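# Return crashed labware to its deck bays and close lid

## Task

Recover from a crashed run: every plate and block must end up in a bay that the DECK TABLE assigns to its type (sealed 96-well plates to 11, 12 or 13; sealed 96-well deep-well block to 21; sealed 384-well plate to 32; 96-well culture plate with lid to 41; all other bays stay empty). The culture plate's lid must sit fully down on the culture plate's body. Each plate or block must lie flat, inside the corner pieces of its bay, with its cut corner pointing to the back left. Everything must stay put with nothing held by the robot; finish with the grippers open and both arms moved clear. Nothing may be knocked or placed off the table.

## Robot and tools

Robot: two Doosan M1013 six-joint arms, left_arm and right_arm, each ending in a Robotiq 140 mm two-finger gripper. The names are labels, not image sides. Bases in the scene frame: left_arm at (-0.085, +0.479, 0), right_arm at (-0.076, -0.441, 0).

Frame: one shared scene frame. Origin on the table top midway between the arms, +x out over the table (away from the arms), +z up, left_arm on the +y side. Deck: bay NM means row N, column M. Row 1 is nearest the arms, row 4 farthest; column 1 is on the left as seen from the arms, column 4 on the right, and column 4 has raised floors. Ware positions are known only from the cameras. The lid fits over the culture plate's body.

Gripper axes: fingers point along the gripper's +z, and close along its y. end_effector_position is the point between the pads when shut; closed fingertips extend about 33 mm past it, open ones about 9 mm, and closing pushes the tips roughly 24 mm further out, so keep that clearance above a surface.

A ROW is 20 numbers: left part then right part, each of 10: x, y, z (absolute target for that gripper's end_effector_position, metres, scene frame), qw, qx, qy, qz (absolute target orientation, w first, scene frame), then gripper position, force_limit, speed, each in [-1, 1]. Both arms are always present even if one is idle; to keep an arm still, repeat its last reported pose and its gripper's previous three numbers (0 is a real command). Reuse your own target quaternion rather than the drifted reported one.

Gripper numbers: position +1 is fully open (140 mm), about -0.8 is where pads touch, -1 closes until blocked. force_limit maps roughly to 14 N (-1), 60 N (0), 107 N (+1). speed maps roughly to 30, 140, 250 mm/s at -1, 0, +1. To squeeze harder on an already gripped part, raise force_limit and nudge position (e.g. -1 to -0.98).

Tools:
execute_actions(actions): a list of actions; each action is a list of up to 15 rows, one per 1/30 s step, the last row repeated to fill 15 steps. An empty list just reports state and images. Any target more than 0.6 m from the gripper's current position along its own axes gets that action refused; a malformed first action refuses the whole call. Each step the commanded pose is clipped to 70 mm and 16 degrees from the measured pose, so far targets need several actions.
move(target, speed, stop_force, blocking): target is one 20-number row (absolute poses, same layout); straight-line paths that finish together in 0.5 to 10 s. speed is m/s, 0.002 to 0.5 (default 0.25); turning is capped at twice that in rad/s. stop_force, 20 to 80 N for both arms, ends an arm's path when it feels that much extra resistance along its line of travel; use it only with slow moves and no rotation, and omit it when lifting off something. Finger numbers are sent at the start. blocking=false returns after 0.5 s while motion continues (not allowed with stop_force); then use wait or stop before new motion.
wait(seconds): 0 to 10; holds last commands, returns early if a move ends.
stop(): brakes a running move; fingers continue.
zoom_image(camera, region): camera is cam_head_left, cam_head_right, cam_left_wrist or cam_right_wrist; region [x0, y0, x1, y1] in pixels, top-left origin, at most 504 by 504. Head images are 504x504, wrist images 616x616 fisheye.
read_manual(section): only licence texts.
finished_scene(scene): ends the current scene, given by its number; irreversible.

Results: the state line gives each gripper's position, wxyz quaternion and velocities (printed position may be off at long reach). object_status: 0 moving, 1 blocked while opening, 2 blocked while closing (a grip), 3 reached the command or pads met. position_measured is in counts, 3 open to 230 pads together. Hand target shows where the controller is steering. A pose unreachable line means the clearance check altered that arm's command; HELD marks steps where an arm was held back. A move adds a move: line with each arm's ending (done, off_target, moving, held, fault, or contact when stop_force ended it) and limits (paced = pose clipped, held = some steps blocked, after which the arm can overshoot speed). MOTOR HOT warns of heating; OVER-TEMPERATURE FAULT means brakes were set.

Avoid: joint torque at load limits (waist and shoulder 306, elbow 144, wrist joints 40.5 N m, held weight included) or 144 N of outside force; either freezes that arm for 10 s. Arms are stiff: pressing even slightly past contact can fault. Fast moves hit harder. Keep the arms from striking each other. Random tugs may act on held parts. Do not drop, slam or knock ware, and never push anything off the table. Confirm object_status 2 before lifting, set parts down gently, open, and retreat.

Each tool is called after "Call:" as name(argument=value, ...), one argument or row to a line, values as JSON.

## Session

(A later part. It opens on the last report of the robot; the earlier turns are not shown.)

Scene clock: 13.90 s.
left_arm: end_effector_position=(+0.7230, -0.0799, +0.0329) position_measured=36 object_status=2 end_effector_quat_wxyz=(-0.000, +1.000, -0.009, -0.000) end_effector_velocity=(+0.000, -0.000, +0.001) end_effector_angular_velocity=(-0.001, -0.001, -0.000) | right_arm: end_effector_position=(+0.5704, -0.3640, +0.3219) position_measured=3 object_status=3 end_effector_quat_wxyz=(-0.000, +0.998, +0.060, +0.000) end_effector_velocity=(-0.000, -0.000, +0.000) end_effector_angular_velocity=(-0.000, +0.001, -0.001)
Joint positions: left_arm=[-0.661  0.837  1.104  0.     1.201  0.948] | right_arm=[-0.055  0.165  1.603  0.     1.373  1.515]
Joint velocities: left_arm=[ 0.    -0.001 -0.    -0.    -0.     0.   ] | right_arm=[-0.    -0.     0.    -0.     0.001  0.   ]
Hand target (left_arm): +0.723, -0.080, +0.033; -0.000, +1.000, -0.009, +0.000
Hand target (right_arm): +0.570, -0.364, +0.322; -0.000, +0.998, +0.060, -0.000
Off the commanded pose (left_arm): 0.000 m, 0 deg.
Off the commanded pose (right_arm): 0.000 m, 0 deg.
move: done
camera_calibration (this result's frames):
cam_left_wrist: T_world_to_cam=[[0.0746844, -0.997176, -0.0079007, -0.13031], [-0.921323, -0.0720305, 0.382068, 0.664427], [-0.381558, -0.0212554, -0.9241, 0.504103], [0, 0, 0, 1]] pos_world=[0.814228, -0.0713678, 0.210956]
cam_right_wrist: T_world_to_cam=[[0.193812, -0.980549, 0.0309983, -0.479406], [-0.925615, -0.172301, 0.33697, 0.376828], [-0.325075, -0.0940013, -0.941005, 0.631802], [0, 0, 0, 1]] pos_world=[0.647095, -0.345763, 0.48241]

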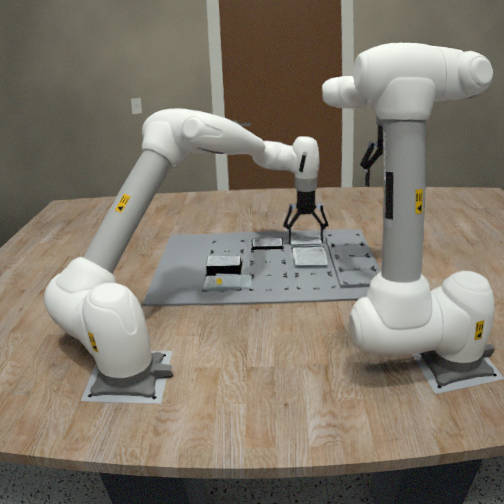

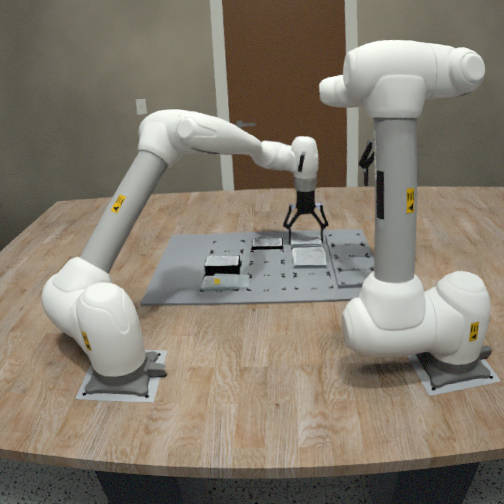

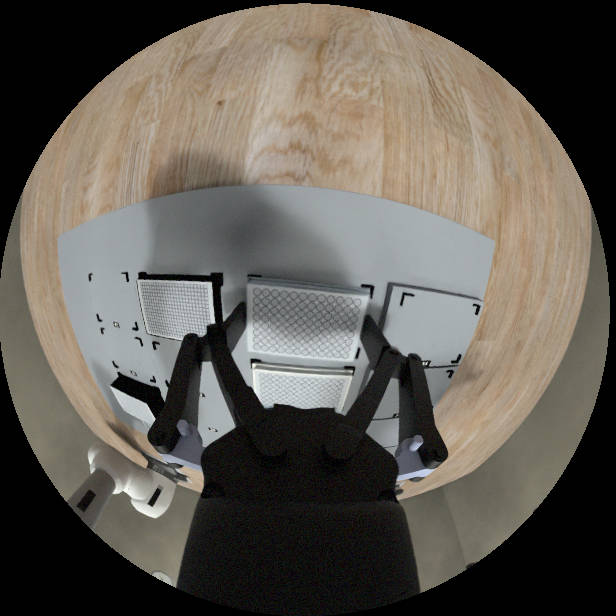

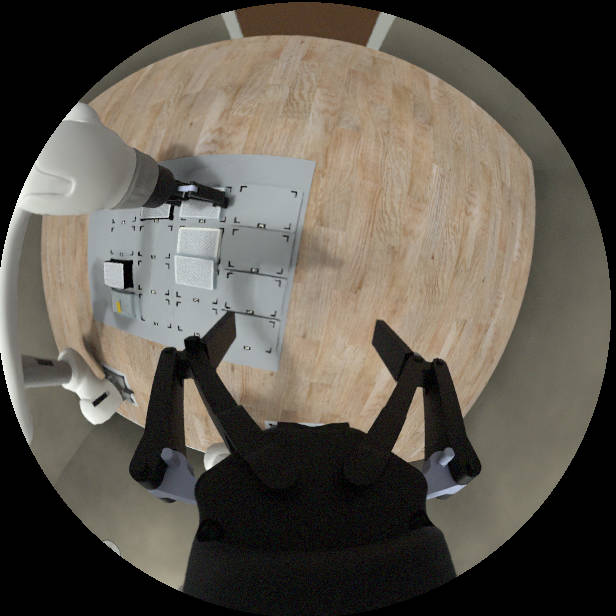

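Call:
move(
  target=[0.721,-0.083,0.029,0,1,-0.009,0,-1,0,-0.5,0.5704,-0.364,0.3219,0,0.998,0.06,0,1,0,0],
  speed=0.01,
)

Call:
zoom_image(
  camera="cam_left_wrist",
  region=[220,240,400,400],
)

Scene clock: 14.93 s.
left_arm: end_effector_position=(+0.7211, -0.0828, +0.0291) position_measured=36 object_status=2 end_effector_quat_wxyz=(-0.000, +1.000, -0.009, +0.000) end_effector_velocity=(-0.001, -0.000, -0.000) end_effector_angular_velocity=(+0.001, -0.000, -0.000) | right_arm: end_effector_position=(+0.5704, -0.3640, +0.3219) position_measured=3 object_status=3 end_effector_quat_wxyz=(-0.000, +0.998, +0.060, +0.000) end_effector_velocity=(+0.000, +0.000, +0.000) end_effector_angular_velocity=(+0.000, -0.001, -0.001)
Joint positions: left_arm=[-0.665  0.84   1.107  0.     1.195  0.945] | right_arm=[-0.055  0.165  1.603  0.     1.373  1.515]
Joint velocities: left_arm=[-0.001 -0.     0.001  0.001  0.    -0.001] | right_arm=[ 0.    -0.    -0.     0.    -0.001  0.001]
Hand target (left_arm): +0.721, -0.083, +0.029; -0.000, +1.000, -0.009, -0.000
Hand target (right_arm): +0.570, -0.364, +0.322; -0.000, +0.998, +0.060, -0.000
Off the commanded pose (left_arm): 0.000 m, 0 deg.
Off the commanded pose (right_arm): 0.000 m, 0 deg.
move: done
camera_calibration (this result's frames):
cam_left_wrist: T_world_to_cam=[[0.074705, -0.997174, -0.00792213, -0.133086], [-0.921431, -0.0720638, 0.3818, 0.664082], [-0.381292, -0.0212227, -0.924211, 0.499637], [0, 0, 0, 1]] pos_world=[0.812356, -0.0742499, 0.207169]
cam_right_wrist: T_world_to_cam=[[0.193812, -0.980549, 0.0309983, -0.479406], [-0.925615, -0.172301, 0.33697, 0.376828], [-0.325075, -0.0940013, -0.941005, 0.631802], [0, 0, 0, 1]] pos_world=[0.647095, -0.345763, 0.48241]

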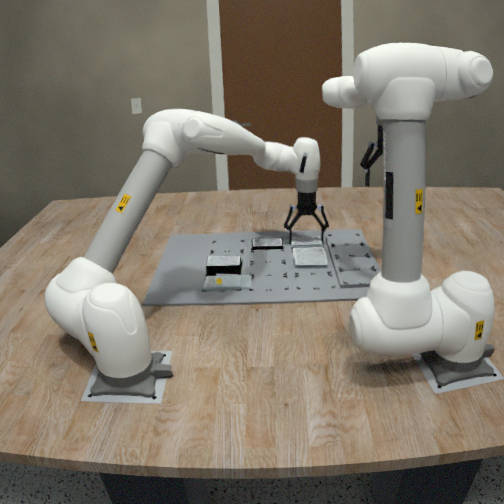

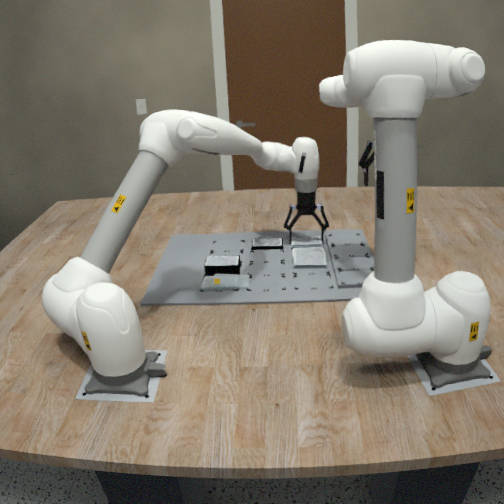

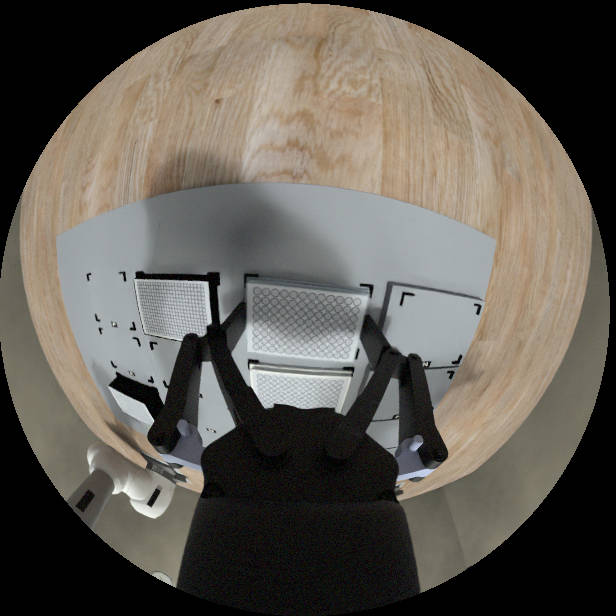

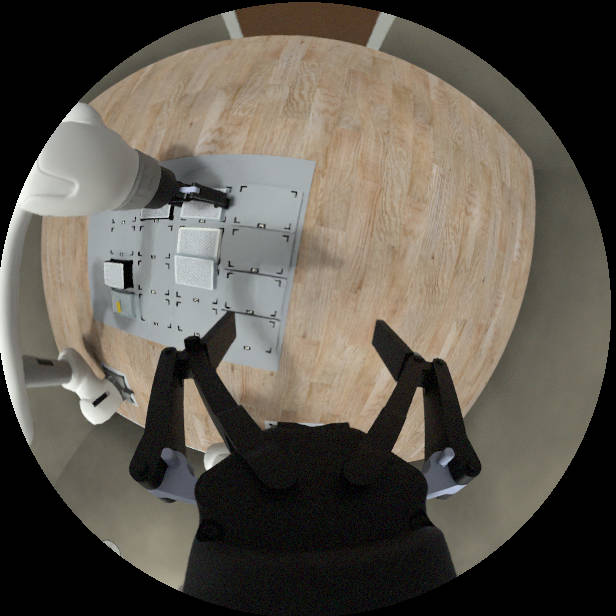

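Region (220, 240, 400, 400) of cam_left_wrist's 616x616 image, scaled by 2.800, with more detail than that image has.

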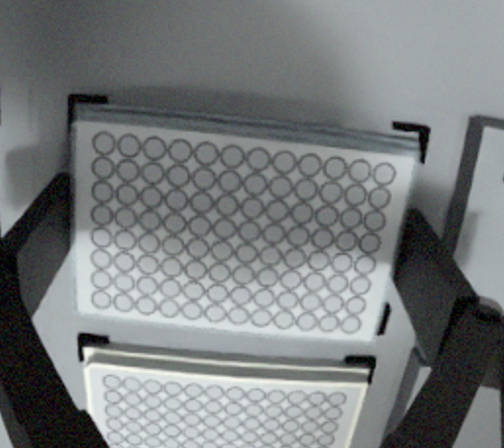

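Call:
move(
  target=[0.7205,-0.0837,0.018,0,1,-0.004,0,-1,0,-0.5,0.5704,-0.364,0.3219,0,0.998,0.06,0,1,0,0],
  speed=0.005,
  stop_force=20,
)

Call:
zoom_image(
  camera="cam_left_wrist",
  region=[220,240,400,400],
)

Scene clock: 16.10 s.
left_arm: end_effector_position=(+0.7209, -0.0834, +0.0272) position_measured=36 object_status=2 end_effector_quat_wxyz=(+0.000, +1.000, -0.008, +0.000) end_effector_velocity=(+0.000, +0.000, +0.001) end_effector_angular_velocity=(+0.000, -0.000, -0.000) | right_arm: end_effector_position=(+0.5704, -0.3640, +0.3219) position_measured=3 object_status=3 end_effector_quat_wxyz=(-0.000, +0.998, +0.060, +0.000) end_effector_velocity=(-0.000, -0.000, +0.000) end_effector_angular_velocity=(-0.000, +0.000, -0.001)
Joint positions: left_arm=[-0.665  0.841  1.108 -0.     1.193  0.942] | right_arm=[-0.055  0.165  1.603  0.     1.373  1.515]
Joint velocities: left_arm=[ 0.    -0.    -0.001  0.     0.002  0.   ] | right_arm=[ 0.    -0.    -0.    -0.     0.     0.001]
Hand target (left_arm): +0.721, -0.083, +0.027; +0.000, +1.000, -0.008, +0.000
Hand target (right_arm): +0.570, -0.364, +0.322; -0.000, +0.998, +0.060, -0.000
Off the commanded pose (left_arm): 0.009 m, 0 deg.
Off the commanded pose (right_arm): 0.000 m, 0 deg.
move: contact (left_arm)
camera_calibration (this result's frames):
cam_left_wrist: T_world_to_cam=[[0.0767398, -0.997024, -0.00739759, -0.135109], [-0.921287, -0.0737435, 0.381826, 0.664252], [-0.381236, -0.022486, -0.924204, 0.497663], [0, 0, 0, 1]] pos_world=[0.812062, -0.0745326, 0.205314]
cam_right_wrist: T_world_to_cam=[[0.193812, -0.980549, 0.0309981, -0.479406], [-0.925615, -0.172301, 0.33697, 0.376828], [-0.325075, -0.0940012, -0.941005, 0.631802], [0, 0, 0, 1]] pos_world=[0.647095, -0.345763, 0.48241]

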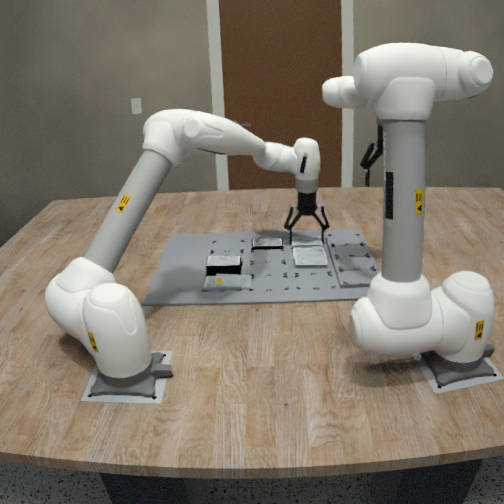

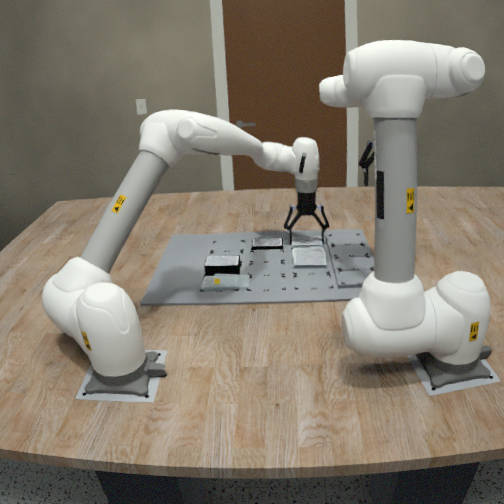

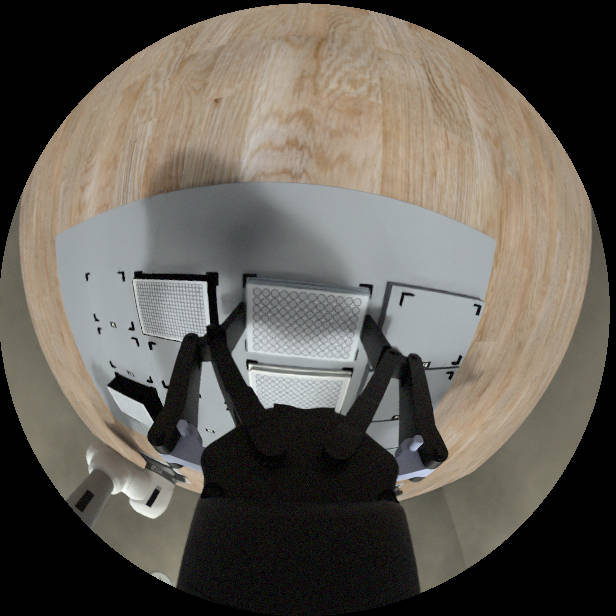

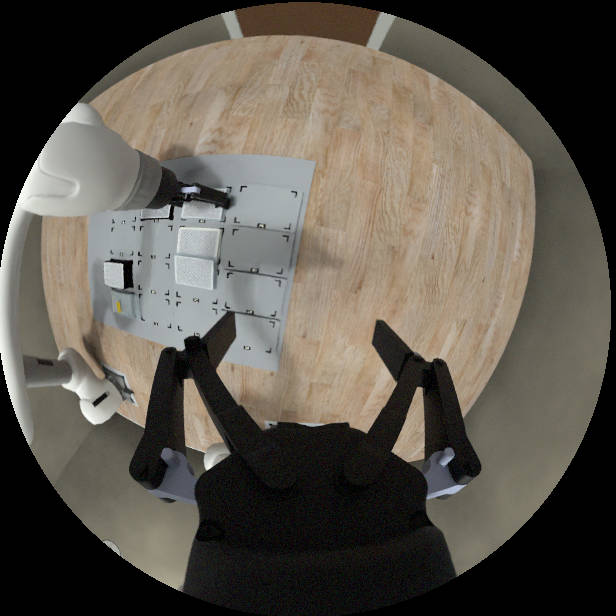

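Region (220, 240, 400, 400) of cam_left_wrist's 616x616 image, scaled by 2.800, with more detail than that image has.

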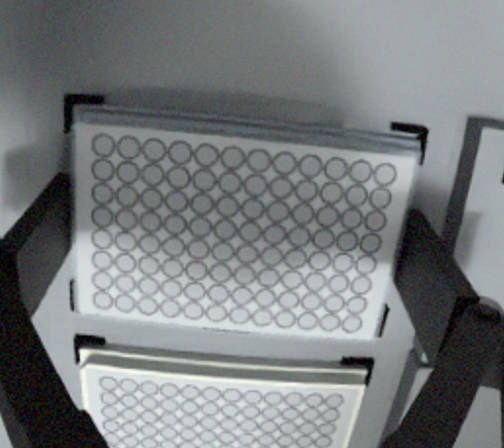

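Call:
move(
  target=[0.7212,-0.0832,0.0295,0,1,-0.002,0,-1,0,-0.5,0.5704,-0.364,0.3219,0,0.998,0.06,0,1,0,0],
  speed=0.01,
)

Call:
move(
  target=[0.7212,-0.0832,0.018,0,1,-0.002,0,-1,0,-0.5,0.5704,-0.364,0.3219,0,0.998,0.06,0,1,0,0],
  speed=0.005,
  stop_force=20,
)

Call:
zoom_image(
  camera="cam_left_wrist",
  region=[220,240,400,400],
)

Scene clock: 17.33 s.
left_arm: end_effector_position=(+0.7211, -0.0832, +0.0294) position_measured=36 object_status=2 end_effector_quat_wxyz=(-0.000, +1.000, -0.002, -0.000) end_effector_velocity=(+0.001, +0.001, +0.001) end_effector_angular_velocity=(-0.000, -0.002, -0.000) | right_arm: end_effector_position=(+0.5704, -0.3640, +0.3219) position_measured=3 object_status=3 end_effector_quat_wxyz=(-0.000, +0.998, +0.060, +0.000) end_effector_velocity=(-0.000, +0.000, +0.000) end_effector_angular_velocity=(+0.000, -0.000, -0.000)
Joint positions: left_arm=[-0.665  0.84   1.105 -0.     1.197  0.93 ] | right_arm=[-0.055  0.165  1.603  0.     1.373  1.515]
Joint velocities: left_arm=[ 0.001 -0.002  0.     0.001 -0.     0.001] | right_arm=[ 0. -0. -0.  0. -0.  0.]
Hand target (left_arm): +0.721, -0.083, +0.030; +0.000, +1.000, -0.002, -0.000
Hand target (right_arm): +0.570, -0.364, +0.322; -0.000, +0.998, +0.060, -0.000
Off the commanded pose (left_arm): 0.000 m, 0 deg.
Off the commanded pose (right_arm): 0.000 m, 0 deg.
move: done
camera_calibration (this result's frames):
cam_left_wrist: T_world_to_cam=[[0.088547, -0.99604, -0.00796632, -0.143355], [-0.920154, -0.0848581, 0.38225, 0.661903], [-0.381413, -0.0265169, -0.924024, 0.499513], [0, 0, 0, 1]] pos_world=[0.812267, -0.073374, 0.207407]
cam_right_wrist: T_world_to_cam=[[0.193812, -0.980549, 0.0309981, -0.479406], [-0.925615, -0.172301, 0.33697, 0.376828], [-0.325075, -0.0940012, -0.941005, 0.631802], [0, 0, 0, 1]] pos_world=[0.647095, -0.345763, 0.48241]

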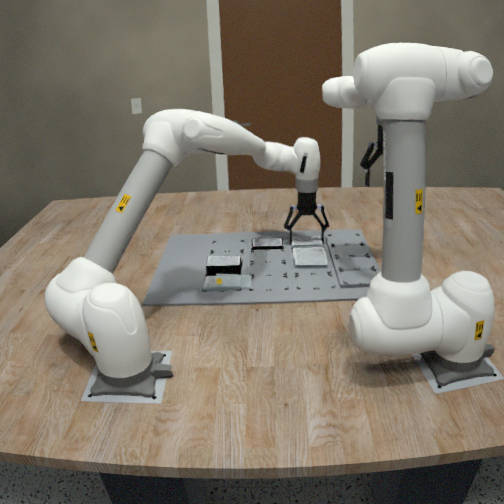

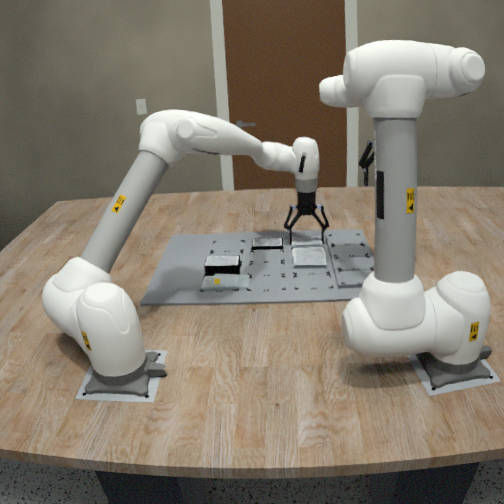

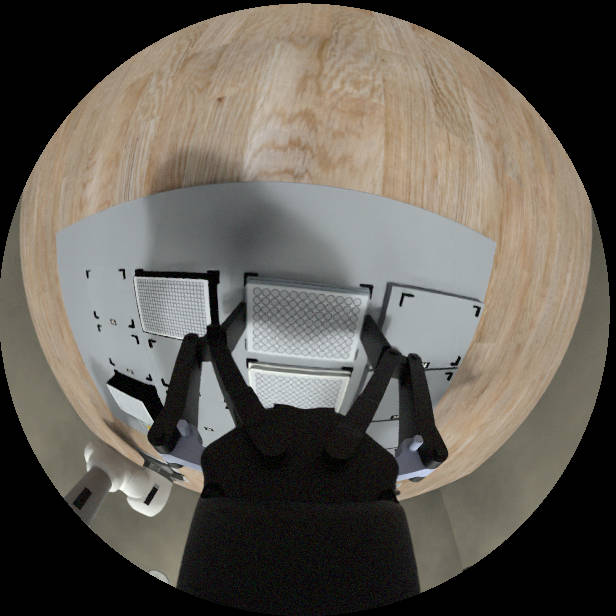

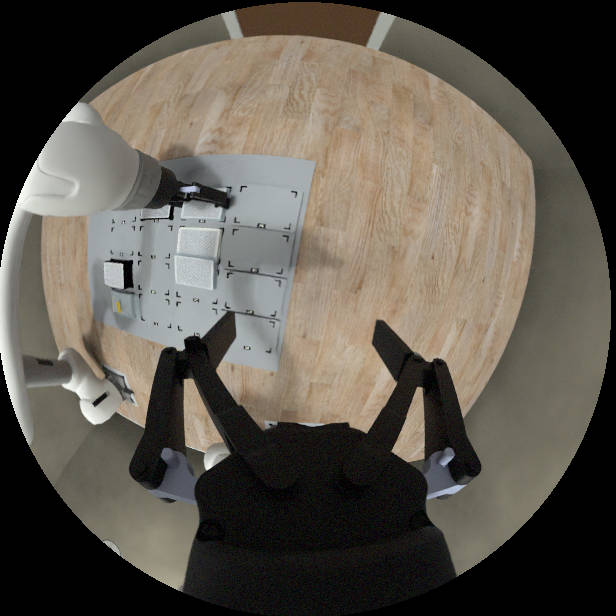

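Scene clock: 18.00 s.
left_arm: end_effector_position=(+0.7212, -0.0833, +0.0278) position_measured=36 object_status=2 end_effector_quat_wxyz=(+0.000, +1.000, -0.002, +0.000) end_effector_velocity=(-0.000, -0.001, +0.001) end_effector_angular_velocity=(-0.001, +0.001, -0.000) | right_arm: end_effector_position=(+0.5704, -0.3640, +0.3219) position_measured=3 object_status=3 end_effector_quat_wxyz=(-0.000, +0.998, +0.060, -0.000) end_effector_velocity=(-0.000, +0.000, -0.000) end_effector_angular_velocity=(+0.000, +0.001, -0.001)
Joint positions: left_arm=[-0.665  0.841  1.107  0.     1.194  0.93 ] | right_arm=[-0.055  0.165  1.603  0.     1.373  1.515]
Joint velocities: left_arm=[-0.     0.    -0.002 -0.001  0.003  0.001] | right_arm=[0.    0.    0.    0.    0.001 0.001]
Hand target (left_arm): +0.721, -0.083, +0.028; +0.000, +1.000, -0.002, +0.000
Hand target (right_arm): +0.570, -0.364, +0.322; -0.000, +0.998, +0.060, -0.000
Off the commanded pose (left_arm): 0.010 m, 0 deg.
Off the commanded pose (right_arm): 0.000 m, 0 deg.
move: contact (left_arm)
camera_calibration (this result's frames):
cam_left_wrist: T_world_to_cam=[[0.088547, -0.996042, -0.007708, -0.143428], [-0.92031, -0.0847698, 0.381895, 0.662726], [-0.381037, -0.0267219, -0.924173, 0.497817], [0, 0, 0, 1]] pos_world=[0.8123, -0.0733789, 0.205871]
cam_right_wrist: T_world_to_cam=[[0.193812, -0.980549, 0.0309982, -0.479406], [-0.925615, -0.172301, 0.33697, 0.376828], [-0.325075, -0.0940013, -0.941005, 0.631802], [0, 0, 0, 1]] pos_world=[0.647095, -0.345763, 0.48241]

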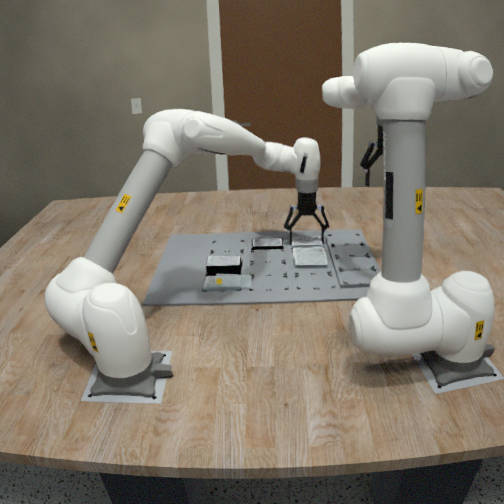

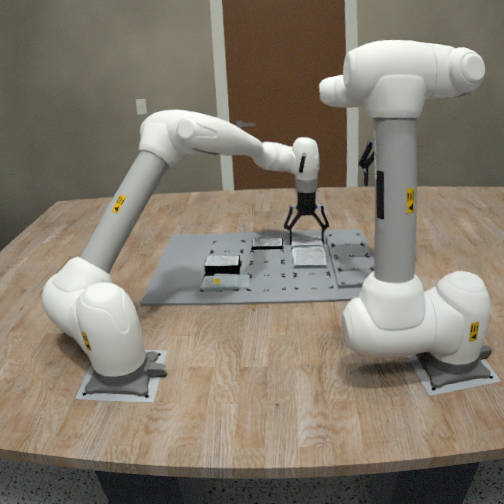

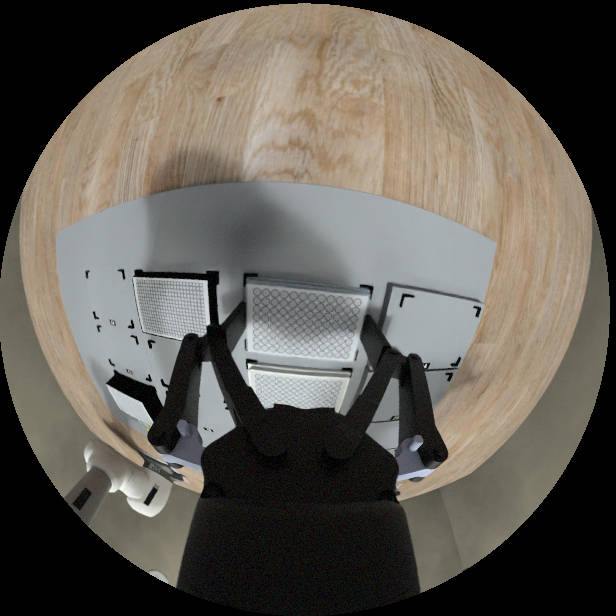

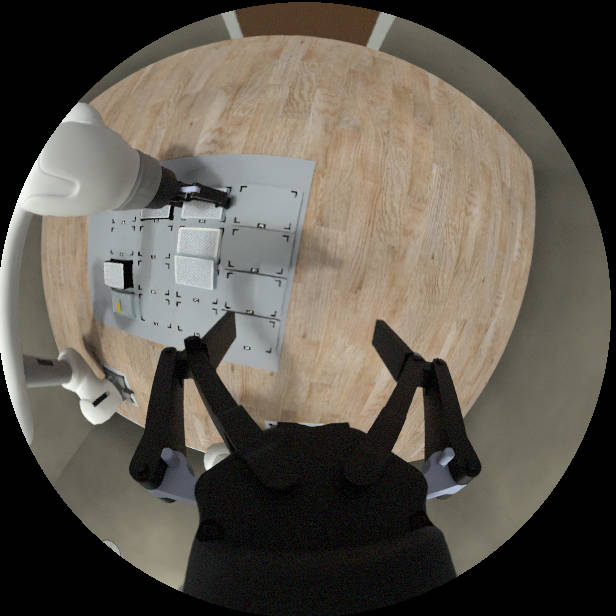

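Region (220, 240, 400, 400) of cam_left_wrist's 616x616 image, scaled by 2.800, with more detail than that image has.

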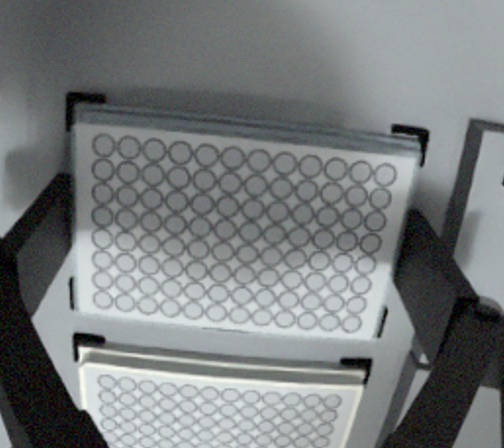

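Call:
execute_actions(
  actions=[
    [[0.7212,-0.0833,0.028,0,1,-0.002,0,0.9,0,-0.5,0.5704,-0.364,0.3219,0,0.998,0.06,0,1,0,0]],
  ],
)

Call:
move(
  target=[0.7212,-0.0833,0.08,0,1,-0.002,0,0.9,0,-0.5,0.5704,-0.364,0.3219,0,0.998,0.06,0,1,0,0],
  speed=0.1,
)

Call:
move(
  target=[0.56,-0.08,0.12,0,1,-0.005,0,1,0,0,0.5704,-0.364,0.3219,0,0.998,0.06,0,1,0,0],
)

Call:
zoom_image(
  camera="cam_left_wrist",
  region=[180,140,440,400],
)

Scene clock: 18.80 s.
left_arm: end_effector_position=(+0.7212, -0.0833, +0.0279) position_measured=16 object_status=3 end_effector_quat_wxyz=(-0.000, +1.000, -0.002, -0.000) end_effector_velocity=(-0.000, +0.000, -0.001) end_effector_angular_velocity=(+0.001, +0.001, -0.000) | right_arm: end_effector_position=(+0.5704, -0.3640, +0.3219) position_measured=3 object_status=3 end_effector_quat_wxyz=(-0.000, +0.998, +0.060, +0.000) end_effector_velocity=(+0.000, -0.000, +0.000) end_effector_angular_velocity=(+0.000, -0.000, -0.001)
Joint positions: left_arm=[-0.665  0.841  1.106  0.     1.195  0.93 ] | right_arm=[-0.055  0.165  1.603  0.     1.373  1.515]
Joint velocities: left_arm=[ 0.     0.001 -0.    -0.     0.     0.001] | right_arm=[-0.    -0.     0.     0.    -0.     0.001]
Hand target (left_arm): +0.721, -0.083, +0.028; -0.000, +1.000, -0.002, -0.000
Hand target (right_arm): +0.570, -0.364, +0.322; -0.000, +0.998, +0.060, -0.000
Off the commanded pose (left_arm): 0.000 m, 0 deg.
Off the commanded pose (right_arm): 0.000 m, 0 deg.
Step readings (end_effector_position):
0: left_arm (+0.7212, -0.0833, +0.0279) | right_arm (+0.5704, -0.3640, +0.3219)
1: left_arm (+0.7212, -0.0833, +0.0279) | right_arm (+0.5704, -0.3640, +0.3219)
2: left_arm (+0.7212, -0.0833, +0.0279) | right_arm (+0.5704, -0.3640, +0.3219)
4: left_arm (+0.7211, -0.0832, +0.0278) | right_arm (+0.5704, -0.3640, +0.3219)
8: left_arm (+0.7211, -0.0832, +0.0278) | right_arm (+0.5704, -0.3640, +0.3219)
15: end_effector_position above
camera_calibration (this result's frames):
cam_left_wrist: T_world_to_cam=[[0.0886185, -0.996034, -0.00789192, -0.143476], [-0.92022, -0.0849005, 0.382084, 0.6626], [-0.381238, -0.0265974, -0.924094, 0.498084], [0, 0, 0, 1]] pos_world=[0.812341, -0.0734037, 0.205975]
cam_right_wrist: T_world_to_cam=[[0.193812, -0.980549, 0.0309983, -0.479406], [-0.925615, -0.172301, 0.33697, 0.376828], [-0.325075, -0.0940013, -0.941005, 0.631802], [0, 0, 0, 1]] pos_world=[0.647095, -0.345763, 0.48241]

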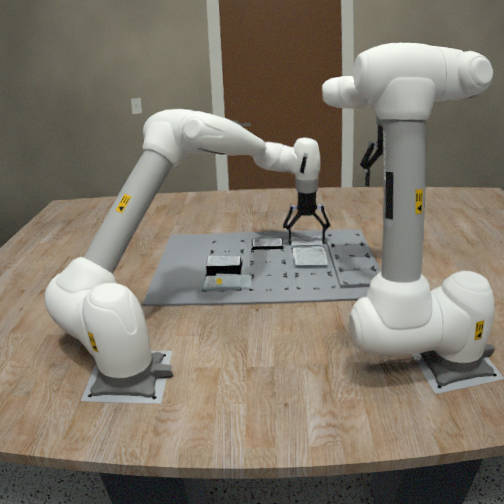

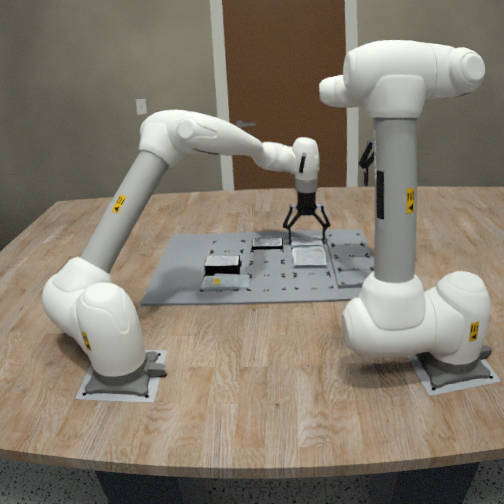

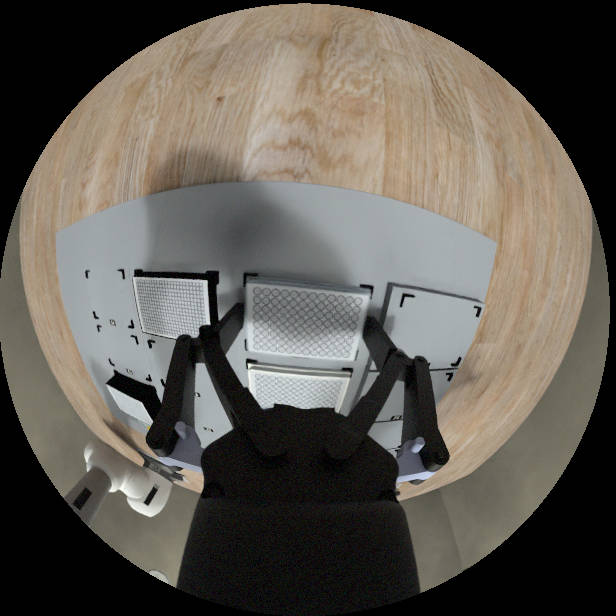

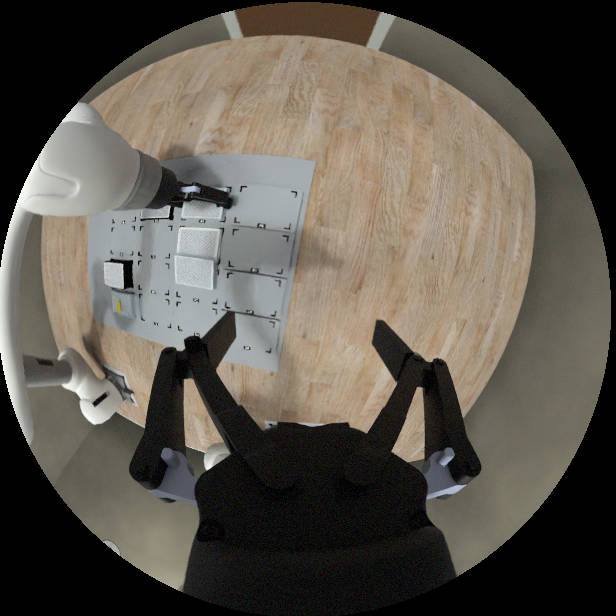

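Scene clock: 19.60 s.
left_arm: end_effector_position=(+0.7213, -0.0833, +0.0802) position_measured=16 object_status=3 end_effector_quat_wxyz=(+0.000, +1.000, -0.002, +0.000) end_effector_velocity=(+0.000, +0.000, -0.000) end_effector_angular_velocity=(+0.001, -0.000, +0.002) | right_arm: end_effector_position=(+0.5704, -0.3640, +0.3219) position_measured=3 object_status=3 end_effector_quat_wxyz=(-0.000, +0.998, +0.060, +0.000) end_effector_velocity=(+0.001, -0.000, -0.000) end_effector_angular_velocity=(+0.000, -0.002, -0.000)
Joint positions: left_arm=[-0.665  0.809  1.066  0.     1.266  0.93 ] | right_arm=[-0.055  0.165  1.603  0.     1.373  1.515]
Joint velocities: left_arm=[ 0.     0.    -0.     0.001  0.    -0.002] | right_arm=[-0.     0.    -0.     0.    -0.002 -0.   ]
Hand target (left_arm): +0.721, -0.083, +0.080; +0.000, +1.000, -0.002, -0.000
Hand target (right_arm): +0.570, -0.364, +0.322; -0.000, +0.998, +0.060, -0.000
Off the commanded pose (left_arm): 0.000 m, 0 deg.
Off the commanded pose (right_arm): 0.000 m, 0 deg.
move: done
camera_calibration (this result's frames):
cam_left_wrist: T_world_to_cam=[[0.088622, -0.996036, -0.00770868, -0.14313], [-0.920303, -0.0848394, 0.381895, 0.642771], [-0.381035, -0.02675, -0.924173, 0.54623], [0, 0, 0, 1]] pos_world=[0.812361, -0.0734186, 0.258236]
cam_right_wrist: T_world_to_cam=[[0.193812, -0.980549, 0.0309983, -0.479406], [-0.925615, -0.172301, 0.33697, 0.376828], [-0.325075, -0.0940014, -0.941005, 0.631802], [0, 0, 0, 1]] pos_world=[0.647095, -0.345763, 0.48241]

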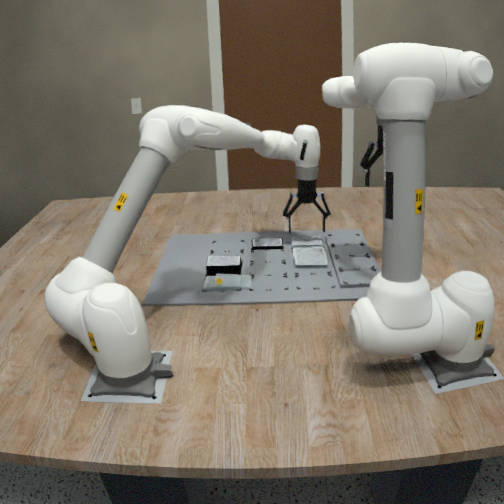

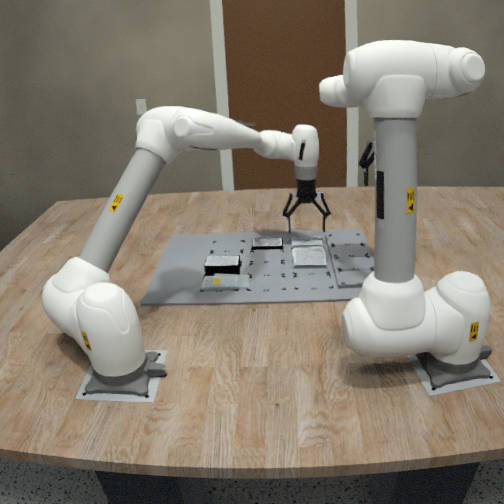

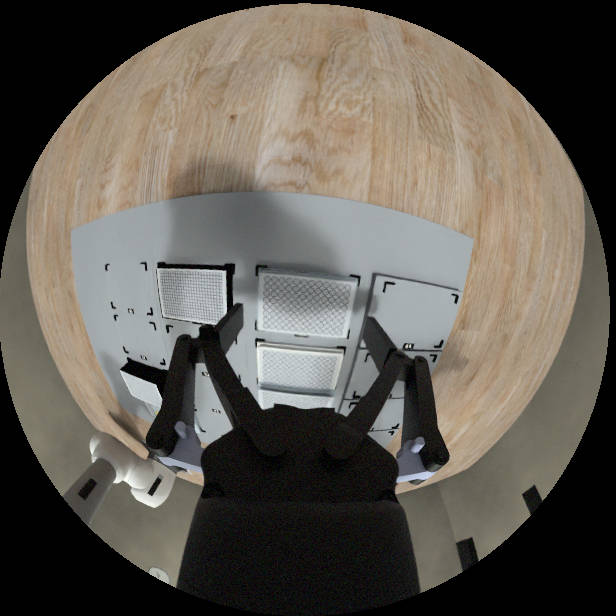

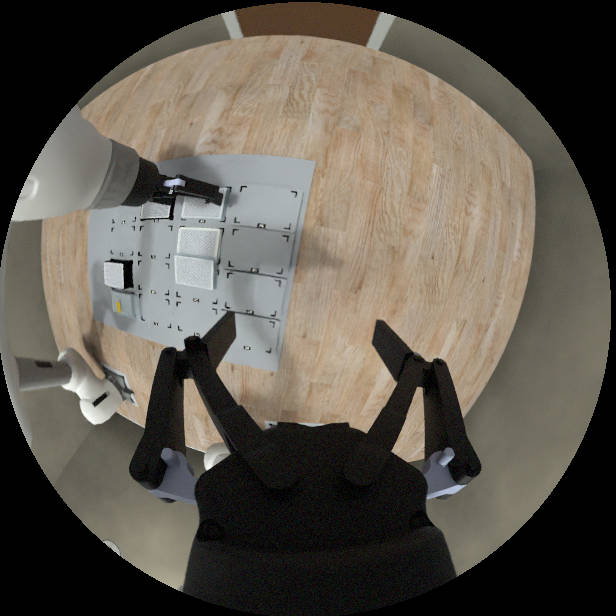

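Scene clock: 20.63 s.
left_arm: end_effector_position=(+0.5600, -0.0800, +0.1202) position_measured=3 object_status=3 end_effector_quat_wxyz=(+0.000, +1.000, -0.005, -0.000) end_effector_velocity=(+0.000, +0.000, -0.000) end_effector_angular_velocity=(+0.000, -0.001, -0.001) | right_arm: end_effector_position=(+0.5704, -0.3640, +0.3219) position_measured=3 object_status=3 end_effector_quat_wxyz=(-0.000, +0.998, +0.060, +0.000) end_effector_velocity=(-0.000, +0.000, +0.000) end_effector_angular_velocity=(+0.000, -0.000, -0.001)
Joint positions: left_arm=[-0.775  0.577  1.397 -0.     1.168  0.826] | right_arm=[-0.055  0.165  1.603  0.     1.373  1.515]
Joint velocities: left_arm=[-0.    -0.     0.     0.001 -0.001  0.   ] | right_arm=[-0.    -0.     0.     0.     0.     0.001]
Hand target (left_arm): +0.560, -0.080, +0.120; -0.000, +1.000, -0.005, -0.000
Hand target (right_arm): +0.570, -0.364, +0.322; -0.000, +0.998, +0.060, -0.000
Off the commanded pose (left_arm): 0.000 m, 0 deg.
Off the commanded pose (right_arm): 0.000 m, 0 deg.
move: done
camera_calibration (this result's frames):
cam_left_wrist: T_world_to_cam=[[0.0827662, -0.996539, -0.00776717, -0.121963], [-0.92068, -0.0794444, 0.382149, 0.479971], [-0.381443, -0.0244779, -0.924068, 0.522259], [0, 0, 0, 1]] pos_world=[0.651205, -0.0706261, 0.298235]
cam_right_wrist: T_world_to_cam=[[0.193812, -0.980549, 0.0309981, -0.479406], [-0.925615, -0.172301, 0.33697, 0.376828], [-0.325075, -0.0940011, -0.941005, 0.631802], [0, 0, 0, 1]] pos_world=[0.647095, -0.345763, 0.48241]

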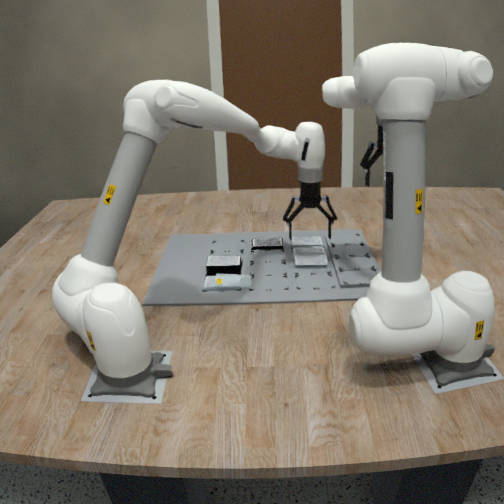

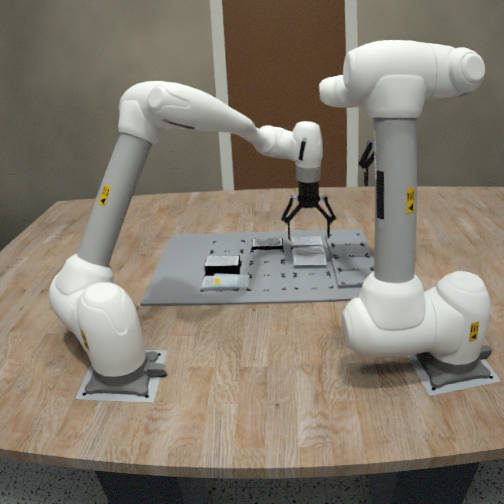

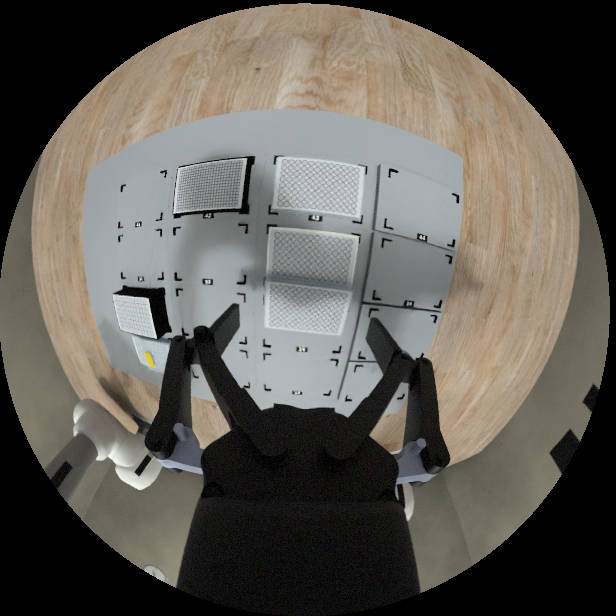

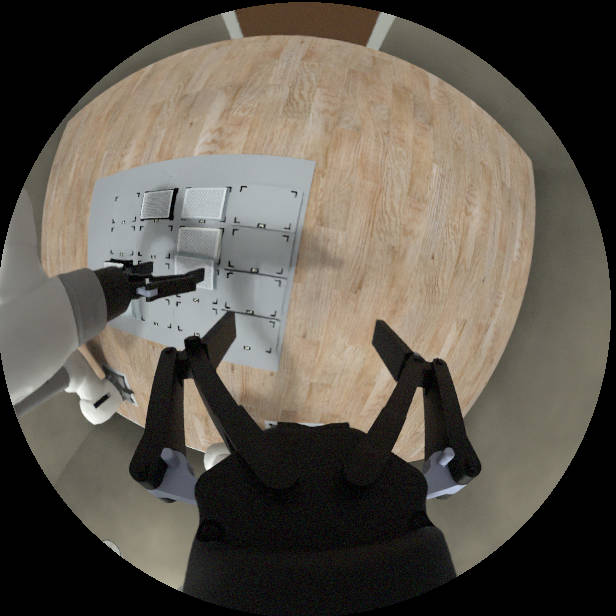

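Region (180, 140, 440, 400) of cam_left_wrist's 616x616 image, scaled by 1.938, with more detail than that image has.

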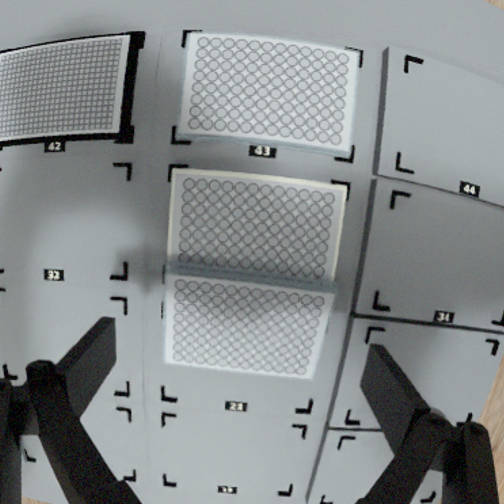

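Call:
move(
  target=[0.540,-0.083,0.055,0,0.995,-0.005,0.096,1,0,0,0.5704,-0.364,0.3219,0,0.998,0.06,0,1,0,0],
  speed=0.1,
)

Call:
zoom_image(
  camera="cam_left_wrist",
  region=[180,220,430,420],
)

Scene clock: 22.50 s.
left_arm: end_effector_position=(+0.5399, -0.0829, +0.0550) position_measured=3 object_status=3 end_effector_quat_wxyz=(+0.000, +0.995, -0.005, +0.096) end_effector_velocity=(-0.001, +0.001, -0.002) end_effector_angular_velocity=(+0.003, +0.002, -0.001) | right_arm: end_effector_position=(+0.5704, -0.3640, +0.3219) position_measured=3 object_status=3 end_effector_quat_wxyz=(-0.000, +0.998, +0.060, +0.000) end_effector_velocity=(+0.000, +0.000, +0.000) end_effector_angular_velocity=(+0.000, -0.001, +0.001)
Joint positions: left_arm=[-0.85   0.546  1.593  0.183  0.879  0.643] | right_arm=[-0.055  0.165  1.603  0.     1.373  1.515]
Joint velocities: left_arm=[-0.     0.002  0.001  0.001  0.001 -0.   ] | right_arm=[ 0.    -0.    -0.     0.    -0.001 -0.   ]
Hand target (left_arm): +0.540, -0.083, +0.055; +0.000, +0.995, -0.005, +0.096
Hand target (right_arm): +0.570, -0.364, +0.322; -0.000, +0.998, +0.060, -0.000
Off the commanded pose (left_arm): 0.000 m, 0 deg.
Off the commanded pose (right_arm): 0.000 m, 0 deg.
move: done
camera_calibration (this result's frames):
cam_left_wrist: T_world_to_cam=[[0.0825004, -0.996548, 0.0092365, -0.124563], [-0.976802, -0.079021, 0.19903, 0.526596], [-0.197613, -0.0254423, -0.97995, 0.358063], [0, 0, 0, 1]] pos_world=[0.595415, -0.0734105, 0.247226]
cam_right_wrist: T_world_to_cam=[[0.193812, -0.980549, 0.0309981, -0.479406], [-0.925615, -0.172301, 0.33697, 0.376828], [-0.325075, -0.0940012, -0.941005, 0.631802], [0, 0, 0, 1]] pos_world=[0.647095, -0.345763, 0.48241]

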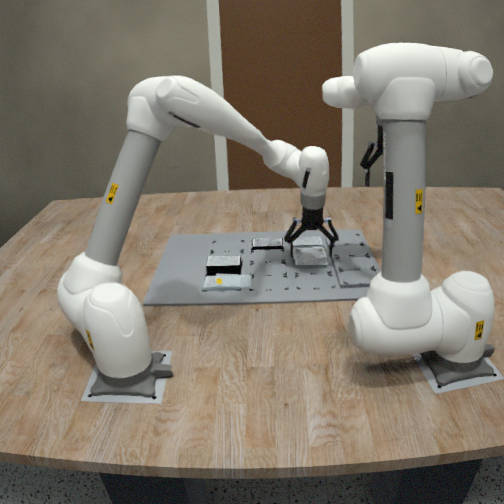

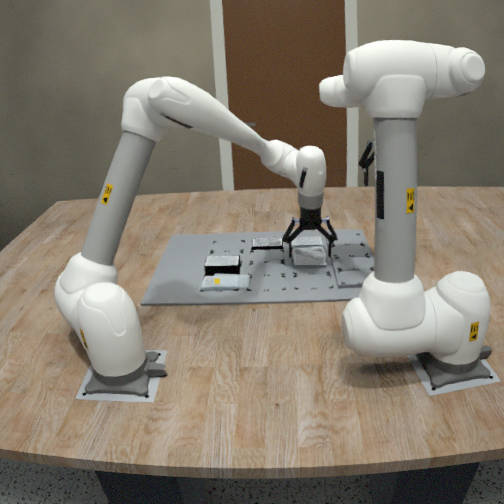

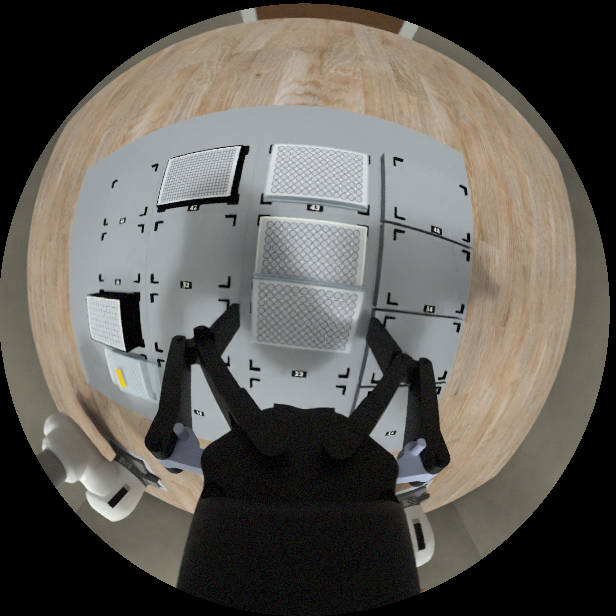

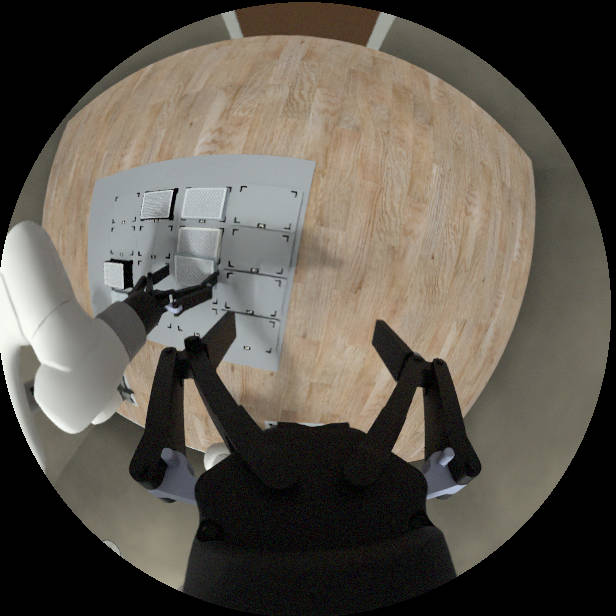

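Region (180, 220, 430, 420) of cam_left_wrist's 616x616 image, scaled by 2.016, with more detail than that image has; it fills the top 403 rows of this view, and the rest is white.

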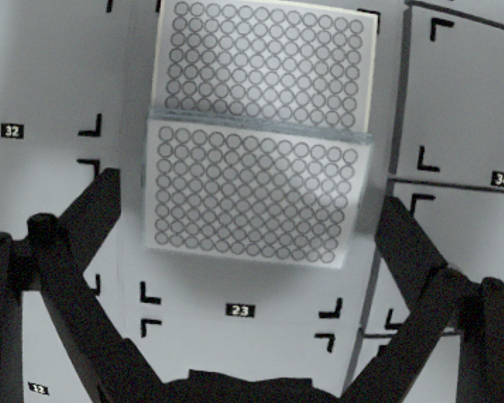

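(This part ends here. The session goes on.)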